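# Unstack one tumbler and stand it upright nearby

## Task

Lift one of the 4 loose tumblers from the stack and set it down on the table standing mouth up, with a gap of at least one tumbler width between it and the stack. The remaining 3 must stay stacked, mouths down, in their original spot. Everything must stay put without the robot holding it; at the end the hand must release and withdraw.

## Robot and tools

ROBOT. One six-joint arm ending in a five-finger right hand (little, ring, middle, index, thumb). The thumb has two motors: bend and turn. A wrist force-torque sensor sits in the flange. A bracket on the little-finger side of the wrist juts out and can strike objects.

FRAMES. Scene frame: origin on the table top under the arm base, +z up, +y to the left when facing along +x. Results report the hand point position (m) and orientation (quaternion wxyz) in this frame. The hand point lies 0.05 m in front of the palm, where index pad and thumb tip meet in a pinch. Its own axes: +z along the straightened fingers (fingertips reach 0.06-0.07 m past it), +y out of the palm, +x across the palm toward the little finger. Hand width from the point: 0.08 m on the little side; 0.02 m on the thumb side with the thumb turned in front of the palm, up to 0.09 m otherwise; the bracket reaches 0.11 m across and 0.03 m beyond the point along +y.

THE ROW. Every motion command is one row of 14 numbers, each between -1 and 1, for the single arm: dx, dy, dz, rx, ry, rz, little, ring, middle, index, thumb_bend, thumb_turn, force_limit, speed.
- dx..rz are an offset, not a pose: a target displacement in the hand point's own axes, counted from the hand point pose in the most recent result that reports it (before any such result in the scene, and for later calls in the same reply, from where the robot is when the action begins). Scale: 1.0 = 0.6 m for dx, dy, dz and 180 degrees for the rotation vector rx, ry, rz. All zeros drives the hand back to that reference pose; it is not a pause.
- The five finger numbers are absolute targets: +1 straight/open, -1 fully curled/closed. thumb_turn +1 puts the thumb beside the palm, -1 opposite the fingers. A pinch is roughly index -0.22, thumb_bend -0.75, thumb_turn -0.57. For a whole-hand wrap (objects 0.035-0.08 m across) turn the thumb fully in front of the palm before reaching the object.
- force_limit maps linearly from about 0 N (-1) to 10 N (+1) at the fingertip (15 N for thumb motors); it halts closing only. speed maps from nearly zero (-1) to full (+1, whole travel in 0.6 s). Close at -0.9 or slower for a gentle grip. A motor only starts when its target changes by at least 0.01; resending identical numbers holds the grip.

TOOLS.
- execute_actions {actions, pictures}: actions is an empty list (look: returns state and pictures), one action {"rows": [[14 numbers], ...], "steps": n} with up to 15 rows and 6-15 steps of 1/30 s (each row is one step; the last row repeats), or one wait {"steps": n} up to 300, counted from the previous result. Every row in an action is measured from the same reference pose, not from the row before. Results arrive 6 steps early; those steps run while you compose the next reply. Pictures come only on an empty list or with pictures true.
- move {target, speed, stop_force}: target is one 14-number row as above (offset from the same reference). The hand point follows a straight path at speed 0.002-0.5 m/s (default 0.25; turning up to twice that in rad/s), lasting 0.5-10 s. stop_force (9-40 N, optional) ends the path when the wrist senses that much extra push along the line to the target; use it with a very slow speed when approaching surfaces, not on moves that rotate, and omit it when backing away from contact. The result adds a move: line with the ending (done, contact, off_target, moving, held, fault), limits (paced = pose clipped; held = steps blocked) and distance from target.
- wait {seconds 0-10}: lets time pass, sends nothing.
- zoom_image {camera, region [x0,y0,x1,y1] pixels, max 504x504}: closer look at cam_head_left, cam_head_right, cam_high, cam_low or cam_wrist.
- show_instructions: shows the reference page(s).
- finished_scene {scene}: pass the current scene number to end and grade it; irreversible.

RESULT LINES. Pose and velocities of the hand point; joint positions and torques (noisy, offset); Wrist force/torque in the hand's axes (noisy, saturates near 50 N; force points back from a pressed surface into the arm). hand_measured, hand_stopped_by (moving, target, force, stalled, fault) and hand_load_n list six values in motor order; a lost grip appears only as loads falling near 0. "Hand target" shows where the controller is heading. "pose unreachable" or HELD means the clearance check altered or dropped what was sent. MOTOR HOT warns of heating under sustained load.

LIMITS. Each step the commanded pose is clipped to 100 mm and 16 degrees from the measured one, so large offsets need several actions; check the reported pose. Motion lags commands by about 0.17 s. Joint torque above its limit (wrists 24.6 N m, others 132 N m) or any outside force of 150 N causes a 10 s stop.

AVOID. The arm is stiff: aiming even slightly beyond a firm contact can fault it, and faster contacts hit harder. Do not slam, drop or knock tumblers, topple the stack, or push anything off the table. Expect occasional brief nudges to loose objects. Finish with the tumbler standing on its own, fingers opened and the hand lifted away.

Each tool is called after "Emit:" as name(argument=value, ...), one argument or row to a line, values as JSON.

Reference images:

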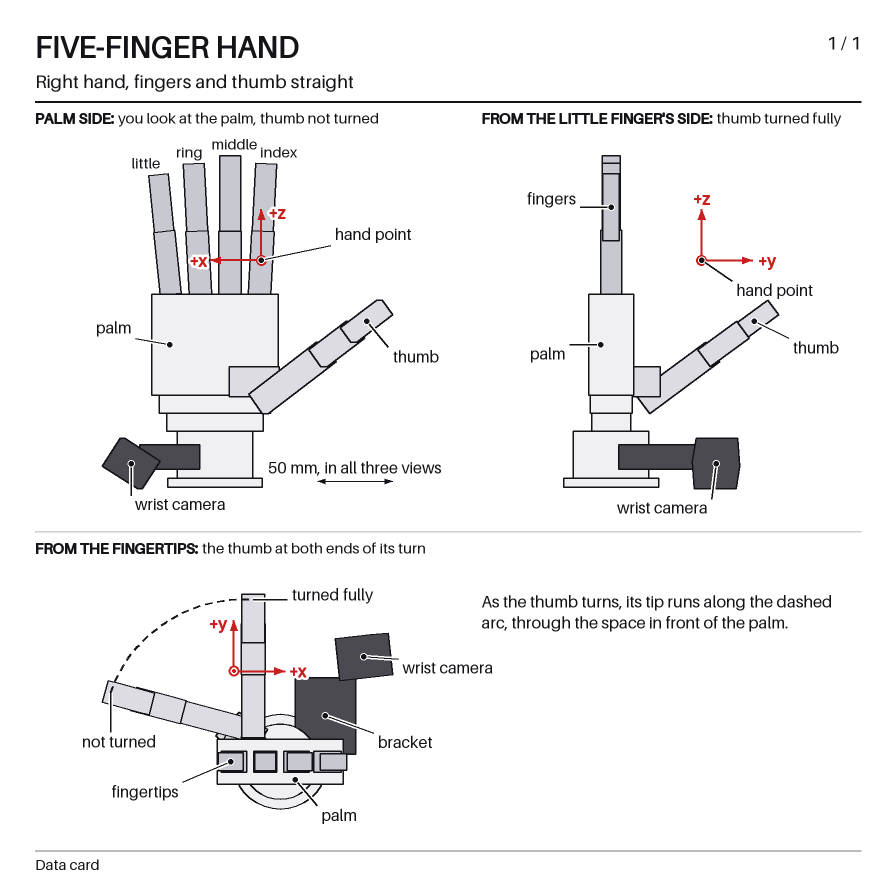

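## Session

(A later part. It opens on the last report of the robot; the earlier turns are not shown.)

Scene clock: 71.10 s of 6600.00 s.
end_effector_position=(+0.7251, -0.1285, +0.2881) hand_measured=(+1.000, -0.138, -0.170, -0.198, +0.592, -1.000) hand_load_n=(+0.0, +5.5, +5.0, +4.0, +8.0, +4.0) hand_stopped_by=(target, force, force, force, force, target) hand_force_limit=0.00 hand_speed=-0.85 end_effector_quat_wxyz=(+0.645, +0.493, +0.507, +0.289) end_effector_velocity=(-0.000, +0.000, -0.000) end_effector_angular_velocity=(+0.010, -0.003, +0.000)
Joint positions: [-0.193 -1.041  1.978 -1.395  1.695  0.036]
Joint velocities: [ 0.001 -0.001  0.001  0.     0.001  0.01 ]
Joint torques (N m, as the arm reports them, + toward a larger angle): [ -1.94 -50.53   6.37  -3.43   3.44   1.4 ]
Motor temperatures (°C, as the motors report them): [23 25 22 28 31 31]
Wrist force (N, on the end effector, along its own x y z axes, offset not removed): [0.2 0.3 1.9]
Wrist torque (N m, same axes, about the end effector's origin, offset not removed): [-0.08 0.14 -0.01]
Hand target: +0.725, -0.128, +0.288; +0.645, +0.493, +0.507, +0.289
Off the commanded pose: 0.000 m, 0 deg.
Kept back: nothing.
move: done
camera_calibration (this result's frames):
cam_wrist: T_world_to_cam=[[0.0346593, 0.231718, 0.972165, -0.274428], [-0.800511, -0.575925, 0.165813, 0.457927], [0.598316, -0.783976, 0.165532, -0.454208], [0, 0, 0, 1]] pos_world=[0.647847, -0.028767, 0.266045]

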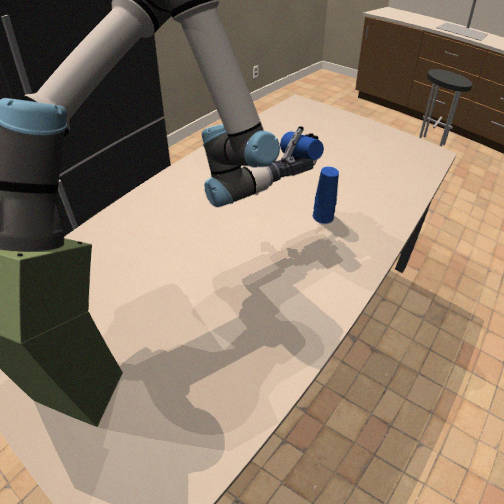

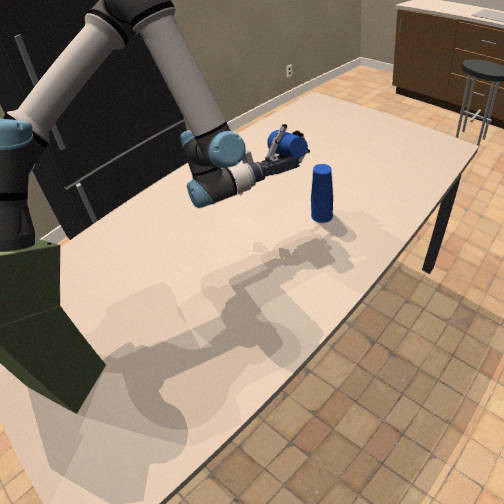

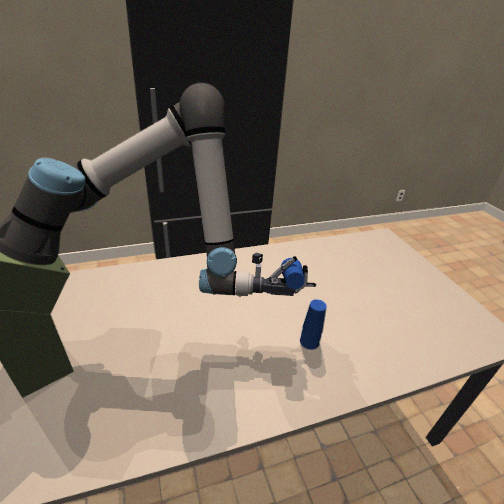

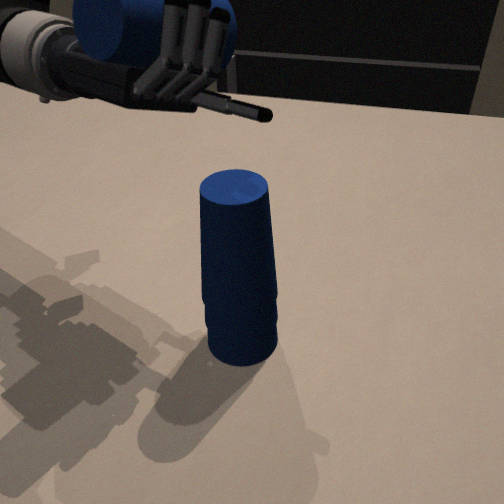

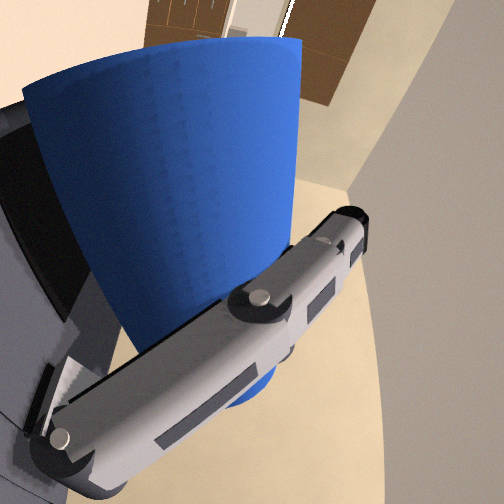

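Emit:
move(
  target=[0.1247,-0.3146,-0.1833,0,0,0.6, 1.0,-0.7,-0.7,-0.7,0.0,-1.0,0.0,-0.85],
  speed=0.35,
)

Scene clock: 75.10 s of 6600.00 s.
end_effector_position=(+0.6217, -0.0908, +0.0851) hand_measured=(+1.000, -0.138, -0.170, -0.198, +0.592, -1.000) hand_load_n=(+0.0, +5.0, +5.0, +4.0, +8.0, +4.0) hand_stopped_by=(target, force, force, force, force, target) hand_force_limit=0.00 hand_speed=-0.85 end_effector_quat_wxyz=(+0.146, +0.700, -0.101, +0.692) end_effector_velocity=(-0.001, -0.000, -0.001) end_effector_angular_velocity=(+0.010, -0.003, -0.000)
Joint positions: [ 0.04  -0.798  2.007 -1.692  1.904  1.812]
Joint velocities: [-0.001  0.002  0.    -0.001 -0.001  0.011]
Joint torques (N m, as the arm reports them, + toward a larger angle): [-15.09 -26.42  14.67  -3.24  -2.01   1.59]
Motor temperatures (°C, as the motors report them): [23 25 22 28 31 31]
Wrist force (N, on the end effector, along its own x y z axes, offset not removed): [0.1 1.1 -0.1]
Wrist torque (N m, same axes, about the end effector's origin, offset not removed): [0.05 0.17 -0.10]
Hand target: +0.622, -0.091, +0.085; +0.146, +0.700, -0.101, +0.692
Off the commanded pose: 0.000 m, 0 deg.
Kept back: nothing.
move: done
camera_calibration (this result's frames):
cam_wrist: T_world_to_cam=[[-0.385829, -0.918957, -0.0815738, 0.164382], [-0.48812, 0.278368, -0.827194, 0.398435], [0.782863, -0.279338, -0.555963, -0.336752], [0, 0, 0, 1]] pos_world=[0.521538, -0.0539188, 0.155771]

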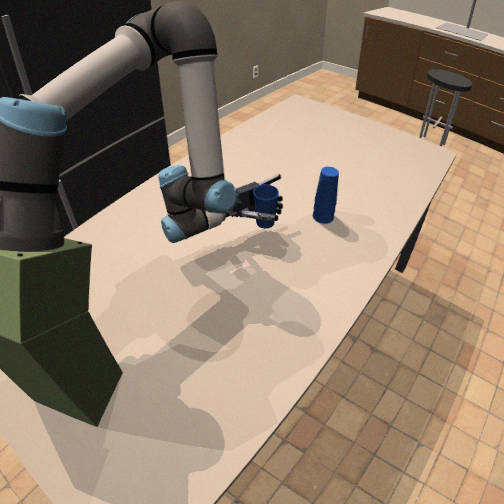

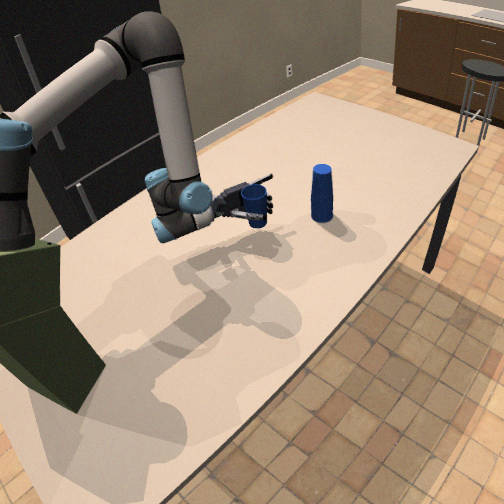

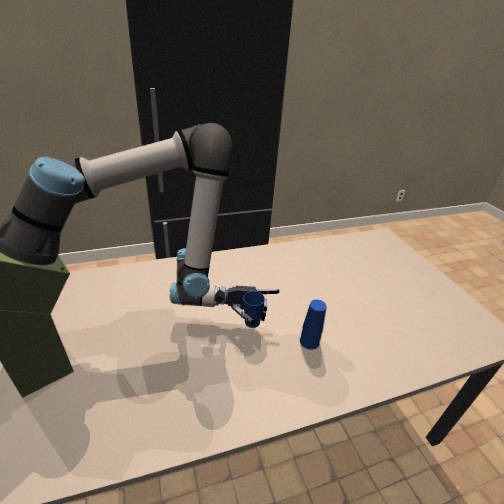

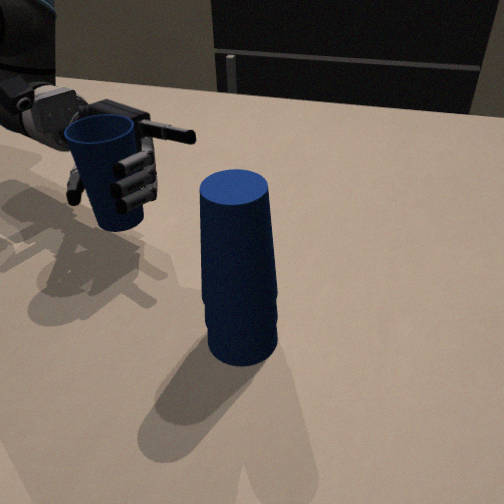

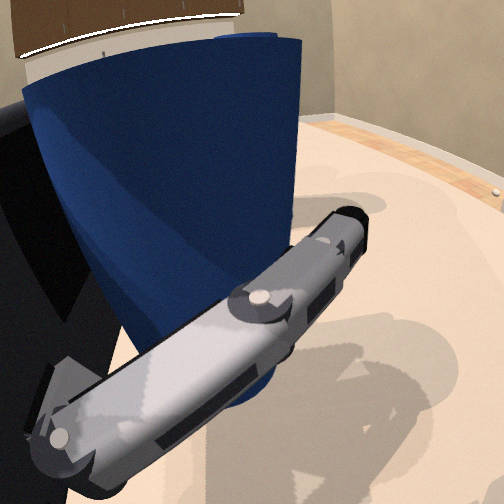

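Emit:
zoom_image(
  camera="cam_low",
  region=[20, 70, 220, 270],
)

Emit:
zoom_image(
  camera="cam_high",
  region=[200, 260, 320, 360],
)

Region (20, 70, 220, 270) of cam_low's 504x504 image, scaled by 2.520, with more detail than that image has.

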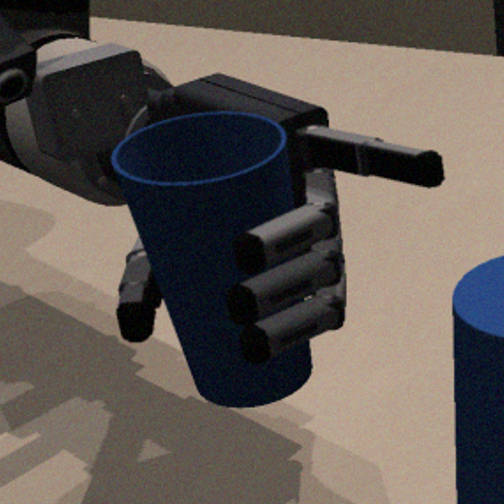

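Region (200, 260, 320, 360) of cam_high's 504x504 image, scaled by 4.200, with more detail than that image has.

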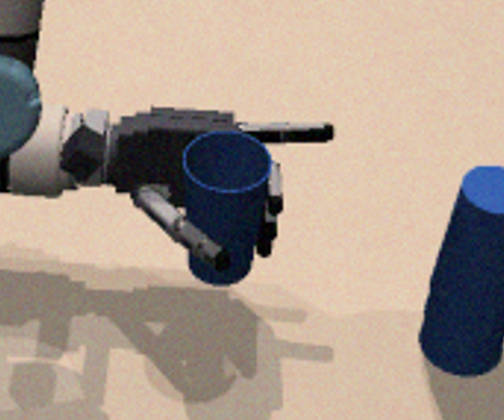

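Emit:
move(
  target=[-0.0599,-0.0039,0,0,0,0, 1.0,-0.7,-0.7,-0.7,0.0,-1.0,0.0,-0.85],
  speed=0.04,
)

Scene clock: 78.67 s of 6600.00 s.
end_effector_position=(+0.6217, -0.0908, +0.0492) hand_measured=(+1.000, -0.138, -0.170, -0.198, +0.592, -1.000) hand_load_n=(+0.0, +5.0, +5.0, +4.0, +8.0, +4.0) hand_stopped_by=(target, force, force, force, force, target) hand_force_limit=0.00 hand_speed=-0.85 end_effector_quat_wxyz=(+0.146, +0.700, -0.101, +0.692) end_effector_velocity=(+0.001, +0.000, -0.001) end_effector_angular_velocity=(-0.000, -0.001, +0.001)
Joint positions: [ 0.06  -0.71   1.93  -1.706  1.922  1.802]
Joint velocities: [ 0.001  0.003 -0.005 -0.001  0.001 -0.001]
Joint torques (N m, as the arm reports them, + toward a larger angle): [  3.71 -26.43  -4.16  -3.32   3.47  -1.52]
Motor temperatures (°C, as the motors report them): [23 25 22 28 31 31]
Wrist force (N, on the end effector, along its own x y z axes, offset not removed): [-1.3 2.0 -0.3]
Wrist torque (N m, same axes, about the end effector's origin, offset not removed): [0.25 0.35 0.00]
Hand target: +0.622, -0.091, +0.049; +0.146, +0.700, -0.101, +0.692
Off the commanded pose: 0.000 m, 0 deg.
Kept back: nothing.
move: done
camera_calibration (this result's frames):
cam_wrist: T_world_to_cam=[[-0.385839, -0.918948, -0.0816213, 0.16149], [-0.48811, 0.278413, -0.827185, 0.368768], [0.782865, -0.27932, -0.55597, -0.356662], [0, 0, 0, 1]] pos_world=[0.521527, -0.0538918, 0.119927]

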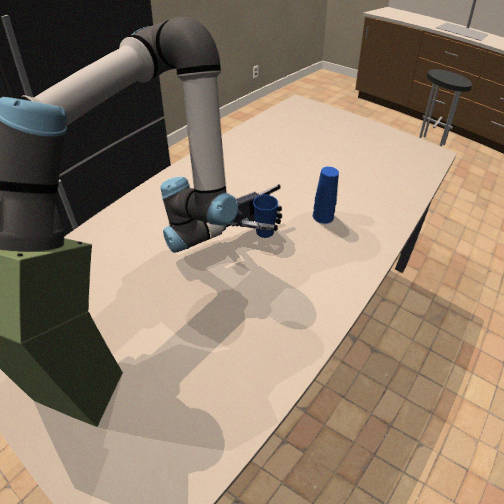

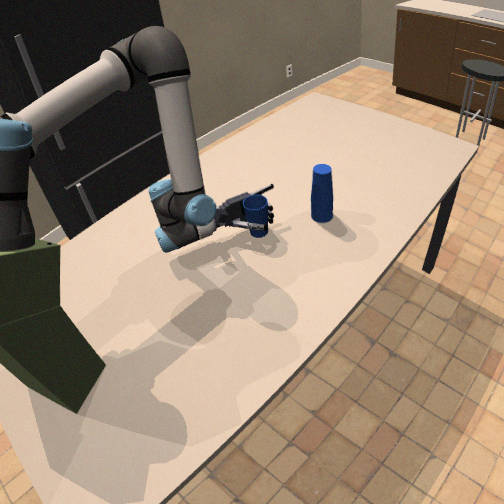

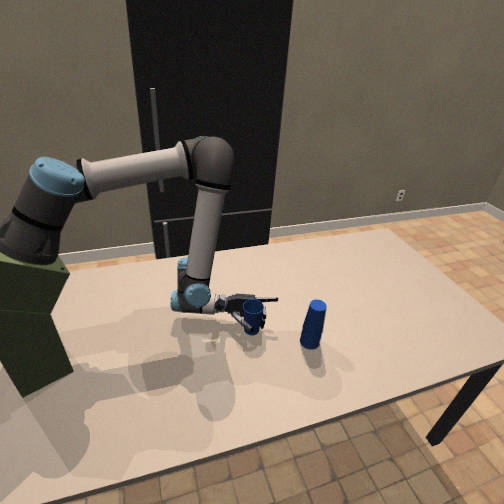

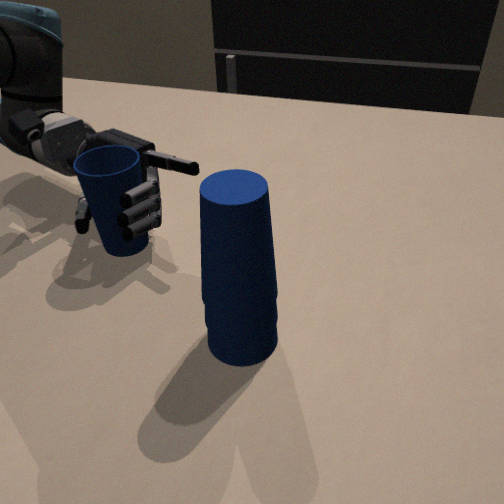

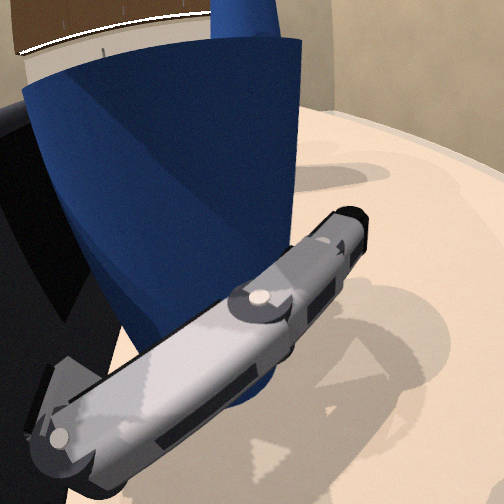

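Emit:
zoom_image(
  camera="cam_low",
  region=[50, 180, 190, 300],
)

Region (50, 180, 190, 300) of cam_low's 504x504 image, scaled by 3.600, with more detail than that image has; it fills the top 432 rows of this view, and the rest is white.

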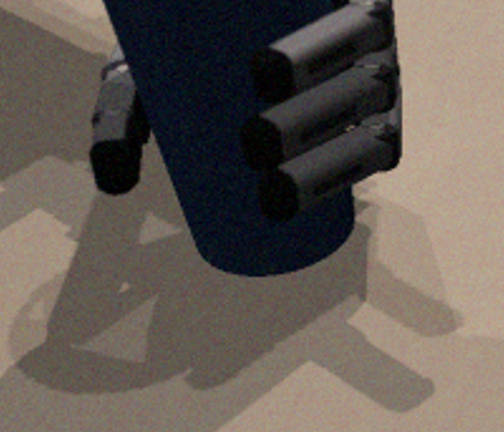

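Emit:
move(
  target=[-0.0233,-0.0015,0,0,0,0, 1.0,-0.7,-0.7,-0.7,0.0,-1.0,0.0,-0.85],
  speed=0.004,
  stop_force=9,
)

Scene clock: 84.00 s of 6600.00 s.
end_effector_position=(+0.6219, -0.0908, +0.0397) hand_measured=(+1.000, -0.138, -0.170, -0.198, +0.592, -1.000) hand_load_n=(+0.0, +7.0, +5.5, +3.0, +8.5, +0.0) hand_stopped_by=(target, force, force, force, force, target) hand_force_limit=0.00 hand_speed=-0.85 end_effector_quat_wxyz=(+0.146, +0.700, -0.101, +0.692) end_effector_velocity=(+0.000, +0.000, +0.002) end_effector_angular_velocity=(-0.000, -0.000, +0.000)
Joint positions: [ 0.066 -0.687  1.909 -1.709  1.926  1.8  ]
Joint velocities: [-0.    -0.004  0.003 -0.    -0.    -0.   ]
Joint torques (N m, as the arm reports them, + toward a larger angle): [ -9.8  -44.18  14.34   1.44   0.66   0.44]
Motor temperatures (°C, as the motors report them): [23 25 22 28 31 31]
Wrist force (N, on the end effector, along its own x y z axes, offset not removed): [10.8 4.0 2.8]
Wrist torque (N m, same axes, about the end effector's origin, offset not removed): [0.31 -0.22 0.01]
Hand target: +0.622, -0.091, +0.040; +0.146, +0.700, -0.101, +0.692
Off the commanded pose: 0.005 m, 0 deg.
Kept back: nothing.
move: contact
camera_calibration (this result's frames):
cam_wrist: T_world_to_cam=[[-0.385748, -0.918976, -0.0817412, 0.160769], [-0.487748, 0.278334, -0.827425, 0.360751], [0.783135, -0.279308, -0.555595, -0.362256], [0, 0, 0, 1]] pos_world=[0.521667, -0.0538474, 0.110368]

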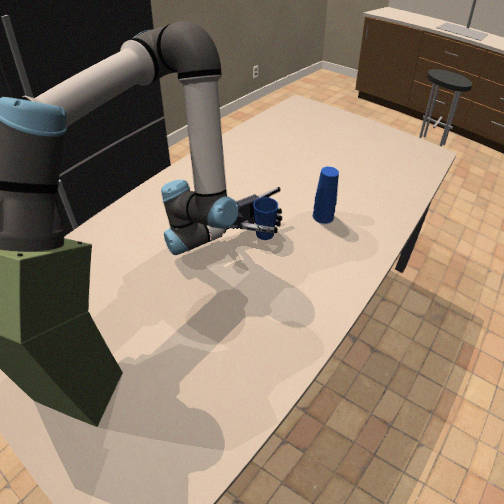

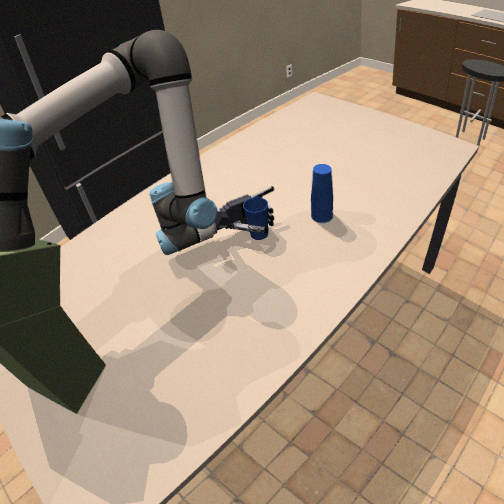

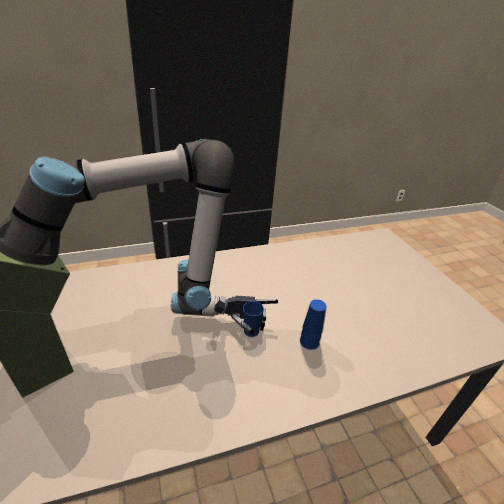

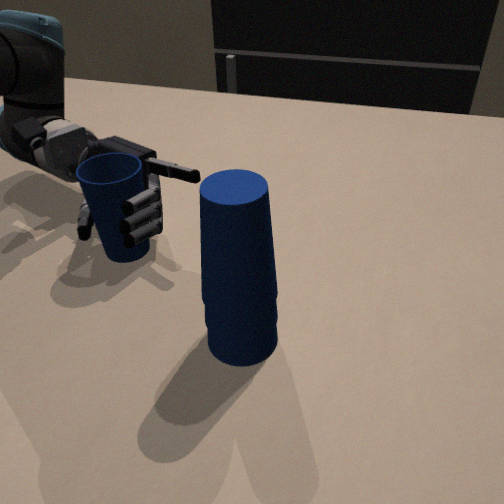

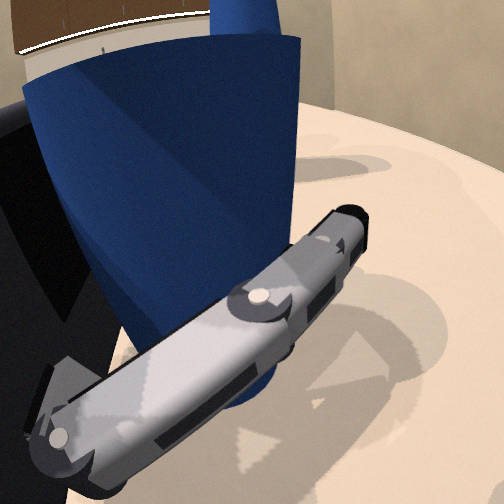

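Emit:
execute_actions(
  actions=[
    {"rows": [[0.002,0,0,0,0,0, 1.0,1.0,1.0,1.0,1.0,-1.0,0.0,-0.3]], "steps": 15},
  ],
)

Emit:
execute_actions(
  actions=[
    {"steps": 20},
  ],
  pictures=true,
)

Scene clock: 85.40 s of 6600.00 s.
end_effector_position=(+0.6219, -0.0907, +0.0408) hand_measured=(+1.000, +0.092, +0.058, +0.030, +0.732, -1.000) hand_load_n=(+0.0, +0.0, +0.0, +0.0, +0.0, +0.0) hand_stopped_by=(target, moving, moving, moving, moving, target) hand_force_limit=0.00 hand_speed=-0.30 end_effector_quat_wxyz=(+0.146, +0.700, -0.101, +0.692) end_effector_velocity=(+0.001, -0.000, +0.001) end_effector_angular_velocity=(-0.000, -0.002, -0.000)
Joint positions: [ 0.065 -0.689  1.911 -1.708  1.926  1.8  ]
Joint velocities: [-0.    -0.002  0.001 -0.     0.     0.   ]
Joint torques (N m, as the arm reports them, + toward a larger angle): [-16.69 -50.7   14.11   0.85  -2.29   1.23]
Motor temperatures (°C, as the motors report them): [23 25 22 28 31 31]
Wrist force (N, on the end effector, along its own x y z axes, offset not removed): [-0.8 3.5 0.7]
Wrist torque (N m, same axes, about the end effector's origin, offset not removed): [0.34 0.42 -0.03]
Steps of this call (steps 1 to 33: nothing new was sent; steps 34 to 42: the first 9 steps of this action). Readings (end_effector_position | what the end effector reports):
34: (+0.6218, -0.0908, +0.0399) | hand_measured=(+1.000, -0.138, -0.170, -0.198, +0.592, -1.000) hand_load_n=(+0.0, +6.5, +5.5, +3.5, +8.0, +1.5) hand_stopped_by=(target, moving, moving, moving, moving, target) hand_force_limit=0.00 hand_speed=-0.30
35: (+0.6218, -0.0908, +0.0401) | hand_measured=(+1.000, -0.138, -0.170, -0.198, +0.592, -1.000) hand_load_n=(+0.0, +6.5, +5.5, +3.5, +8.0, +1.5) hand_stopped_by=(target, moving, moving, moving, moving, target) hand_force_limit=0.00 hand_speed=-0.30
37: (+0.6218, -0.0907, +0.0405) | hand_measured=(+1.000, -0.102, -0.136, -0.164, +0.610, -1.000) hand_load_n=(+0.0, +2.0, +1.0, +0.0, +2.0, +1.5) hand_stopped_by=(target, moving, moving, moving, moving, target) hand_force_limit=0.00 hand_speed=-0.30
41: (+0.6219, -0.0907, +0.0408) | hand_measured=(+1.000, +0.052, +0.020, -0.008, +0.706, -1.000) hand_load_n=(+0.0, +0.0, +0.0, +0.0, +0.0, +0.0) hand_stopped_by=(target, moving, moving, moving, moving, target) hand_force_limit=0.00 hand_speed=-0.30
42: the state above

Scene clock: 86.07 s of 6600.00 s.
end_effector_position=(+0.6219, -0.0907, +0.0409) hand_measured=(+1.000, +0.870, +0.836, +0.808, +1.000, -1.000) hand_load_n=(+0.0, +0.0, +0.0, +0.0, +0.0, +0.0) hand_stopped_by=(target, moving, moving, moving, target, target) hand_force_limit=0.00 hand_speed=-0.30 end_effector_quat_wxyz=(+0.146, +0.700, -0.101, +0.692) end_effector_velocity=(-0.000, -0.000, +0.000) end_effector_angular_velocity=(+0.000, -0.000, -0.001)
Joint positions: [ 0.065 -0.69   1.911 -1.708  1.926  1.8  ]
Joint velocities: [-0.    -0.001  0.001 -0.     0.001  0.   ]
Joint torques (N m, as the arm reports them, + toward a larger angle): [-16.3  -50.72  14.12  -0.34  -2.22   1.41]
Motor temperatures (°C, as the motors report them): [23 25 22 28 31 31]
Wrist force (N, on the end effector, along its own x y z axes, offset not removed): [0.2 0.7 0.9]
Wrist torque (N m, same axes, about the end effector's origin, offset not removed): [-0.10 0.18 -0.02]
Hand target: +0.622, -0.091, +0.041; +0.146, +0.700, -0.101, +0.692
Off the commanded pose: 0.000 m, 0 deg.
Kept back: nothing.
Steps of this call (steps 1 to 6: the last 6 steps of your previous action; steps 7 to 20: nothing new was sent). Readings (end_effector_position | what the end effector reports):
1: (+0.6219, -0.0907, +0.0409) | hand_measured=(+1.000, +0.130, +0.098, +0.070, +0.756, -1.000) hand_load_n=(+0.0, +0.0, +0.0, +0.0, +0.0, +0.0) hand_stopped_by=(target, moving, moving, moving, moving, target) hand_force_limit=0.00 hand_speed=-0.30
2: (+0.6219, -0.0907, +0.0409) | hand_measured=(+1.000, +0.170, +0.136, +0.108, +0.780, -1.000) hand_load_n=(+0.0, +0.0, +0.0, +0.0, +0.0, +0.0) hand_stopped_by=(target, moving, moving, moving, moving, target) hand_force_limit=0.00 hand_speed=-0.30
4: (+0.6219, -0.0907, +0.0409) | hand_measured=(+1.000, +0.246, +0.214, +0.186, +0.830, -1.000) hand_load_n=(+0.0, +0.0, +0.0, +0.0, +0.0, +0.0) hand_stopped_by=(target, moving, moving, moving, moving, target) hand_force_limit=0.00 hand_speed=-0.30
8: (+0.6219, -0.0907, +0.0409) | hand_measured=(+1.000, +0.402, +0.370, +0.342, +0.928, -1.000) hand_load_n=(+0.0, +0.0, +0.0, +0.0, +0.0, +0.0) hand_stopped_by=(target, moving, moving, moving, moving, target) hand_force_limit=0.00 hand_speed=-0.30
20: the state above
camera_calibration (this result's frames):
cam_wrist: T_world_to_cam=[[-0.385751, -0.918975, -0.0817333, 0.160944], [-0.487763, 0.278335, -0.827416, 0.361739], [0.783124, -0.27931, -0.55561, -0.361583], [0, 0, 0, 1]] pos_world=[0.521692, -0.0537752, 0.111564]

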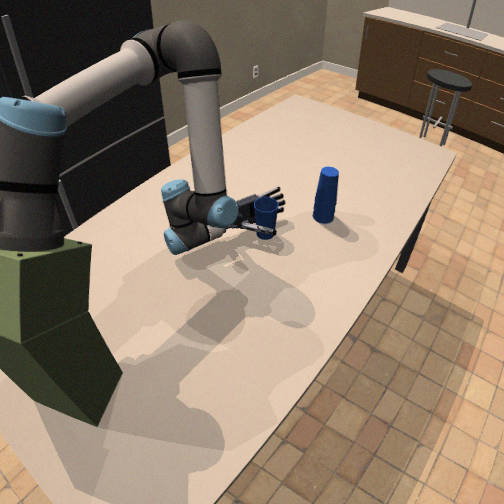

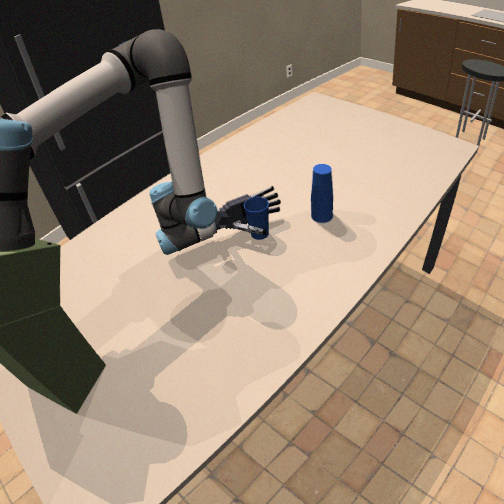

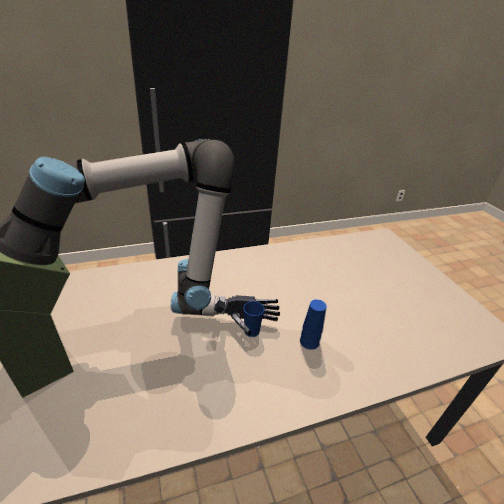

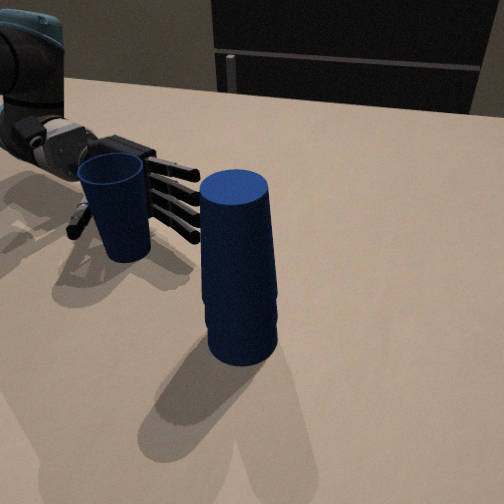

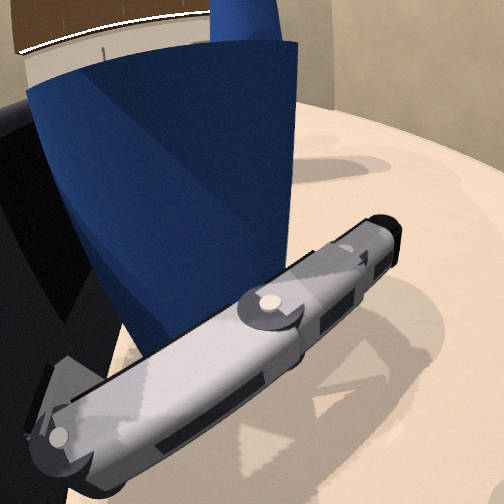

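Emit:
move(
  target=[0.004,-0.025,-0.2,0,0,0, 1.0,1.0,1.0,1.0,1.0,-1.0,0.0,-0.3],
  speed=0.1,
)

Scene clock: 88.07 s of 6600.00 s.
end_effector_position=(+0.5145, -0.0353, +0.0422) hand_measured=(+1.000, +1.000, +1.000, +1.000, +1.000, -1.000) hand_load_n=(+0.0, +0.0, +0.0, +0.0, +0.0, +0.0) hand_stopped_by=(target, target, target, target, target, target) hand_force_limit=0.00 hand_speed=-0.30 end_effector_quat_wxyz=(+0.146, +0.700, -0.101, +0.692) end_effector_velocity=(-0.001, +0.001, +0.000) end_effector_angular_velocity=(-0.000, -0.001, +0.000)
Joint positions: [ 0.195 -0.617  2.095 -1.992  2.04   1.732]
Joint velocities: [ 0.002  0.001  0.002 -0.004  0.002 -0.001]
Joint torques (N m, as the arm reports them, + toward a larger angle): [  8.16 -21.94  20.35  -3.01   3.31  -1.37]
Motor temperatures (°C, as the motors report them): [23 25 22 28 31 31]
Wrist force (N, on the end effector, along its own x y z axes, offset not removed): [0.2 2.1 0.3]
Wrist torque (N m, same axes, about the end effector's origin, offset not removed): [0.15 0.17 0.00]
Hand target: +0.514, -0.035, +0.042; +0.146, +0.700, -0.101, +0.692
Off the commanded pose: 0.000 m, 0 deg.
Kept back: nothing.
move: done
camera_calibration (this result's frames):
cam_wrist: T_world_to_cam=[[-0.385891, -0.918898, -0.0819391, 0.170592], [-0.487741, 0.278601, -0.827339, 0.294976], [0.783069, -0.279298, -0.555694, -0.261224], [0, 0, 0, 1]] pos_world=[0.414258, 0.00161707, 0.112863]

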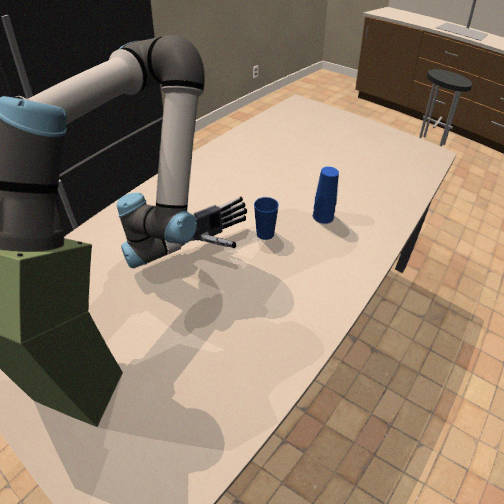

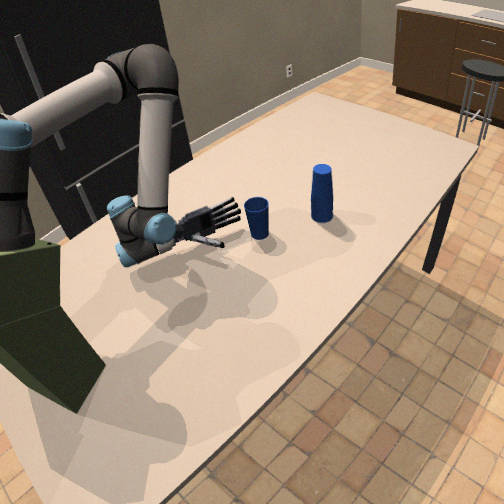

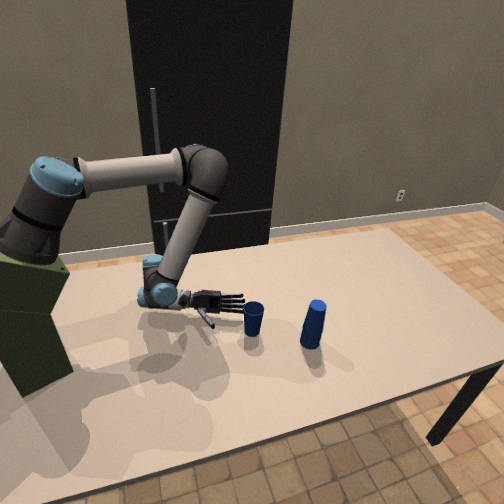

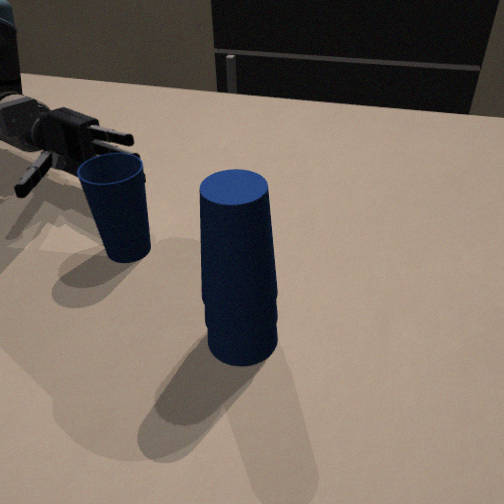

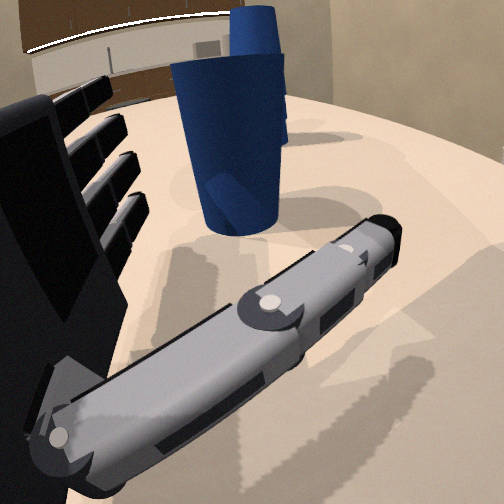

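Emit:
move(
  target=[0.25,0.016,-0.08,0,0,0, 1.0,1.0,1.0,1.0,1.0,-1.0,0.0,-0.3],
  speed=0.2,
)

Scene clock: 89.67 s of 6600.00 s.
end_effector_position=(+0.4695, -0.0188, +0.1924) hand_measured=(+1.000, +1.000, +1.000, +1.000, +1.000, -1.000) hand_load_n=(+0.0, +0.0, +0.0, +0.0, +0.0, +0.0) hand_stopped_by=(target, target, target, target, target, target) hand_force_limit=0.00 hand_speed=-0.30 end_effector_quat_wxyz=(+0.146, +0.700, -0.101, +0.692) end_effector_velocity=(-0.001, +0.000, +0.002) end_effector_angular_velocity=(+0.000, +0.000, -0.000)
Joint positions: [ 0.168 -0.954  2.495 -2.048  2.017  1.747]
Joint velocities: [-0.    -0.005  0.004  0.001 -0.     0.   ]
Joint torques (N m, as the arm reports them, + toward a larger angle): [ -9.98 -40.47  19.72   1.38  -2.42   1.35]
Motor temperatures (°C, as the motors report them): [23 25 22 28 31 31]
Wrist force (N, on the end effector, along its own x y z axes, offset not removed): [0.4 1.2 1.4]
Wrist torque (N m, same axes, about the end effector's origin, offset not removed): [-0.02 0.14 -0.04]
Hand target: +0.469, -0.019, +0.193; +0.146, +0.700, -0.101, +0.692
Off the commanded pose: 0.000 m, 0 deg.
Kept back: nothing.
move: done
camera_calibration (this result's frames):
cam_wrist: T_world_to_cam=[[-0.385864, -0.918914, -0.081887, 0.180666], [-0.487732, 0.278534, -0.827367, 0.392638], [0.783088, -0.279312, -0.55566, -0.137917], [0, 0, 0, 1]] pos_world=[0.369216, 0.0181315, 0.263015]

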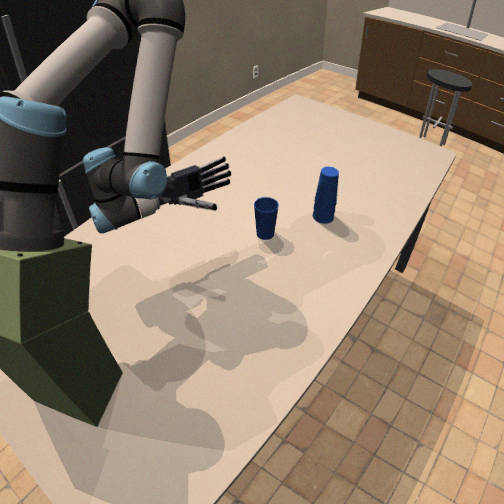

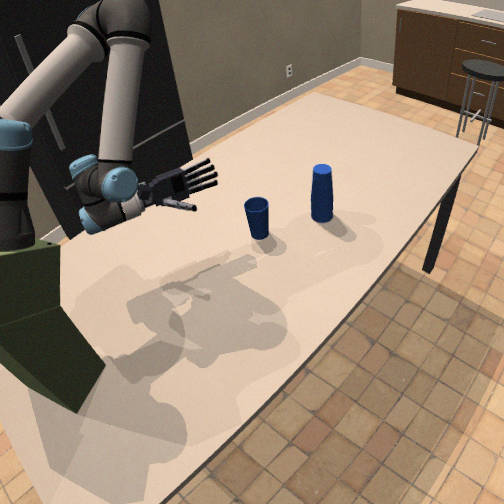

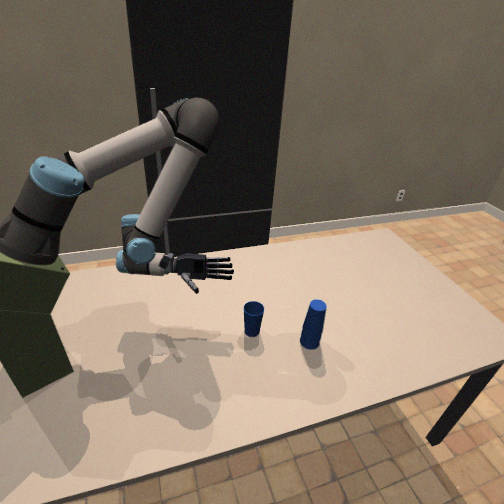

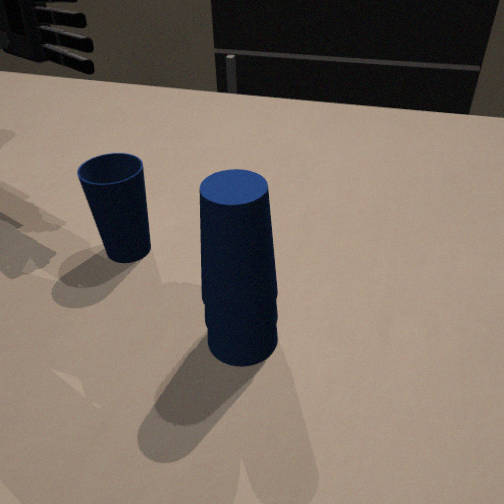

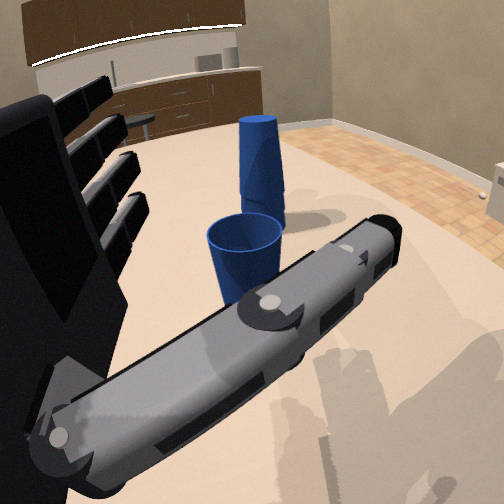

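Emit:
finished_scene(
  scene=1,
)

The scene is finished: the task was done.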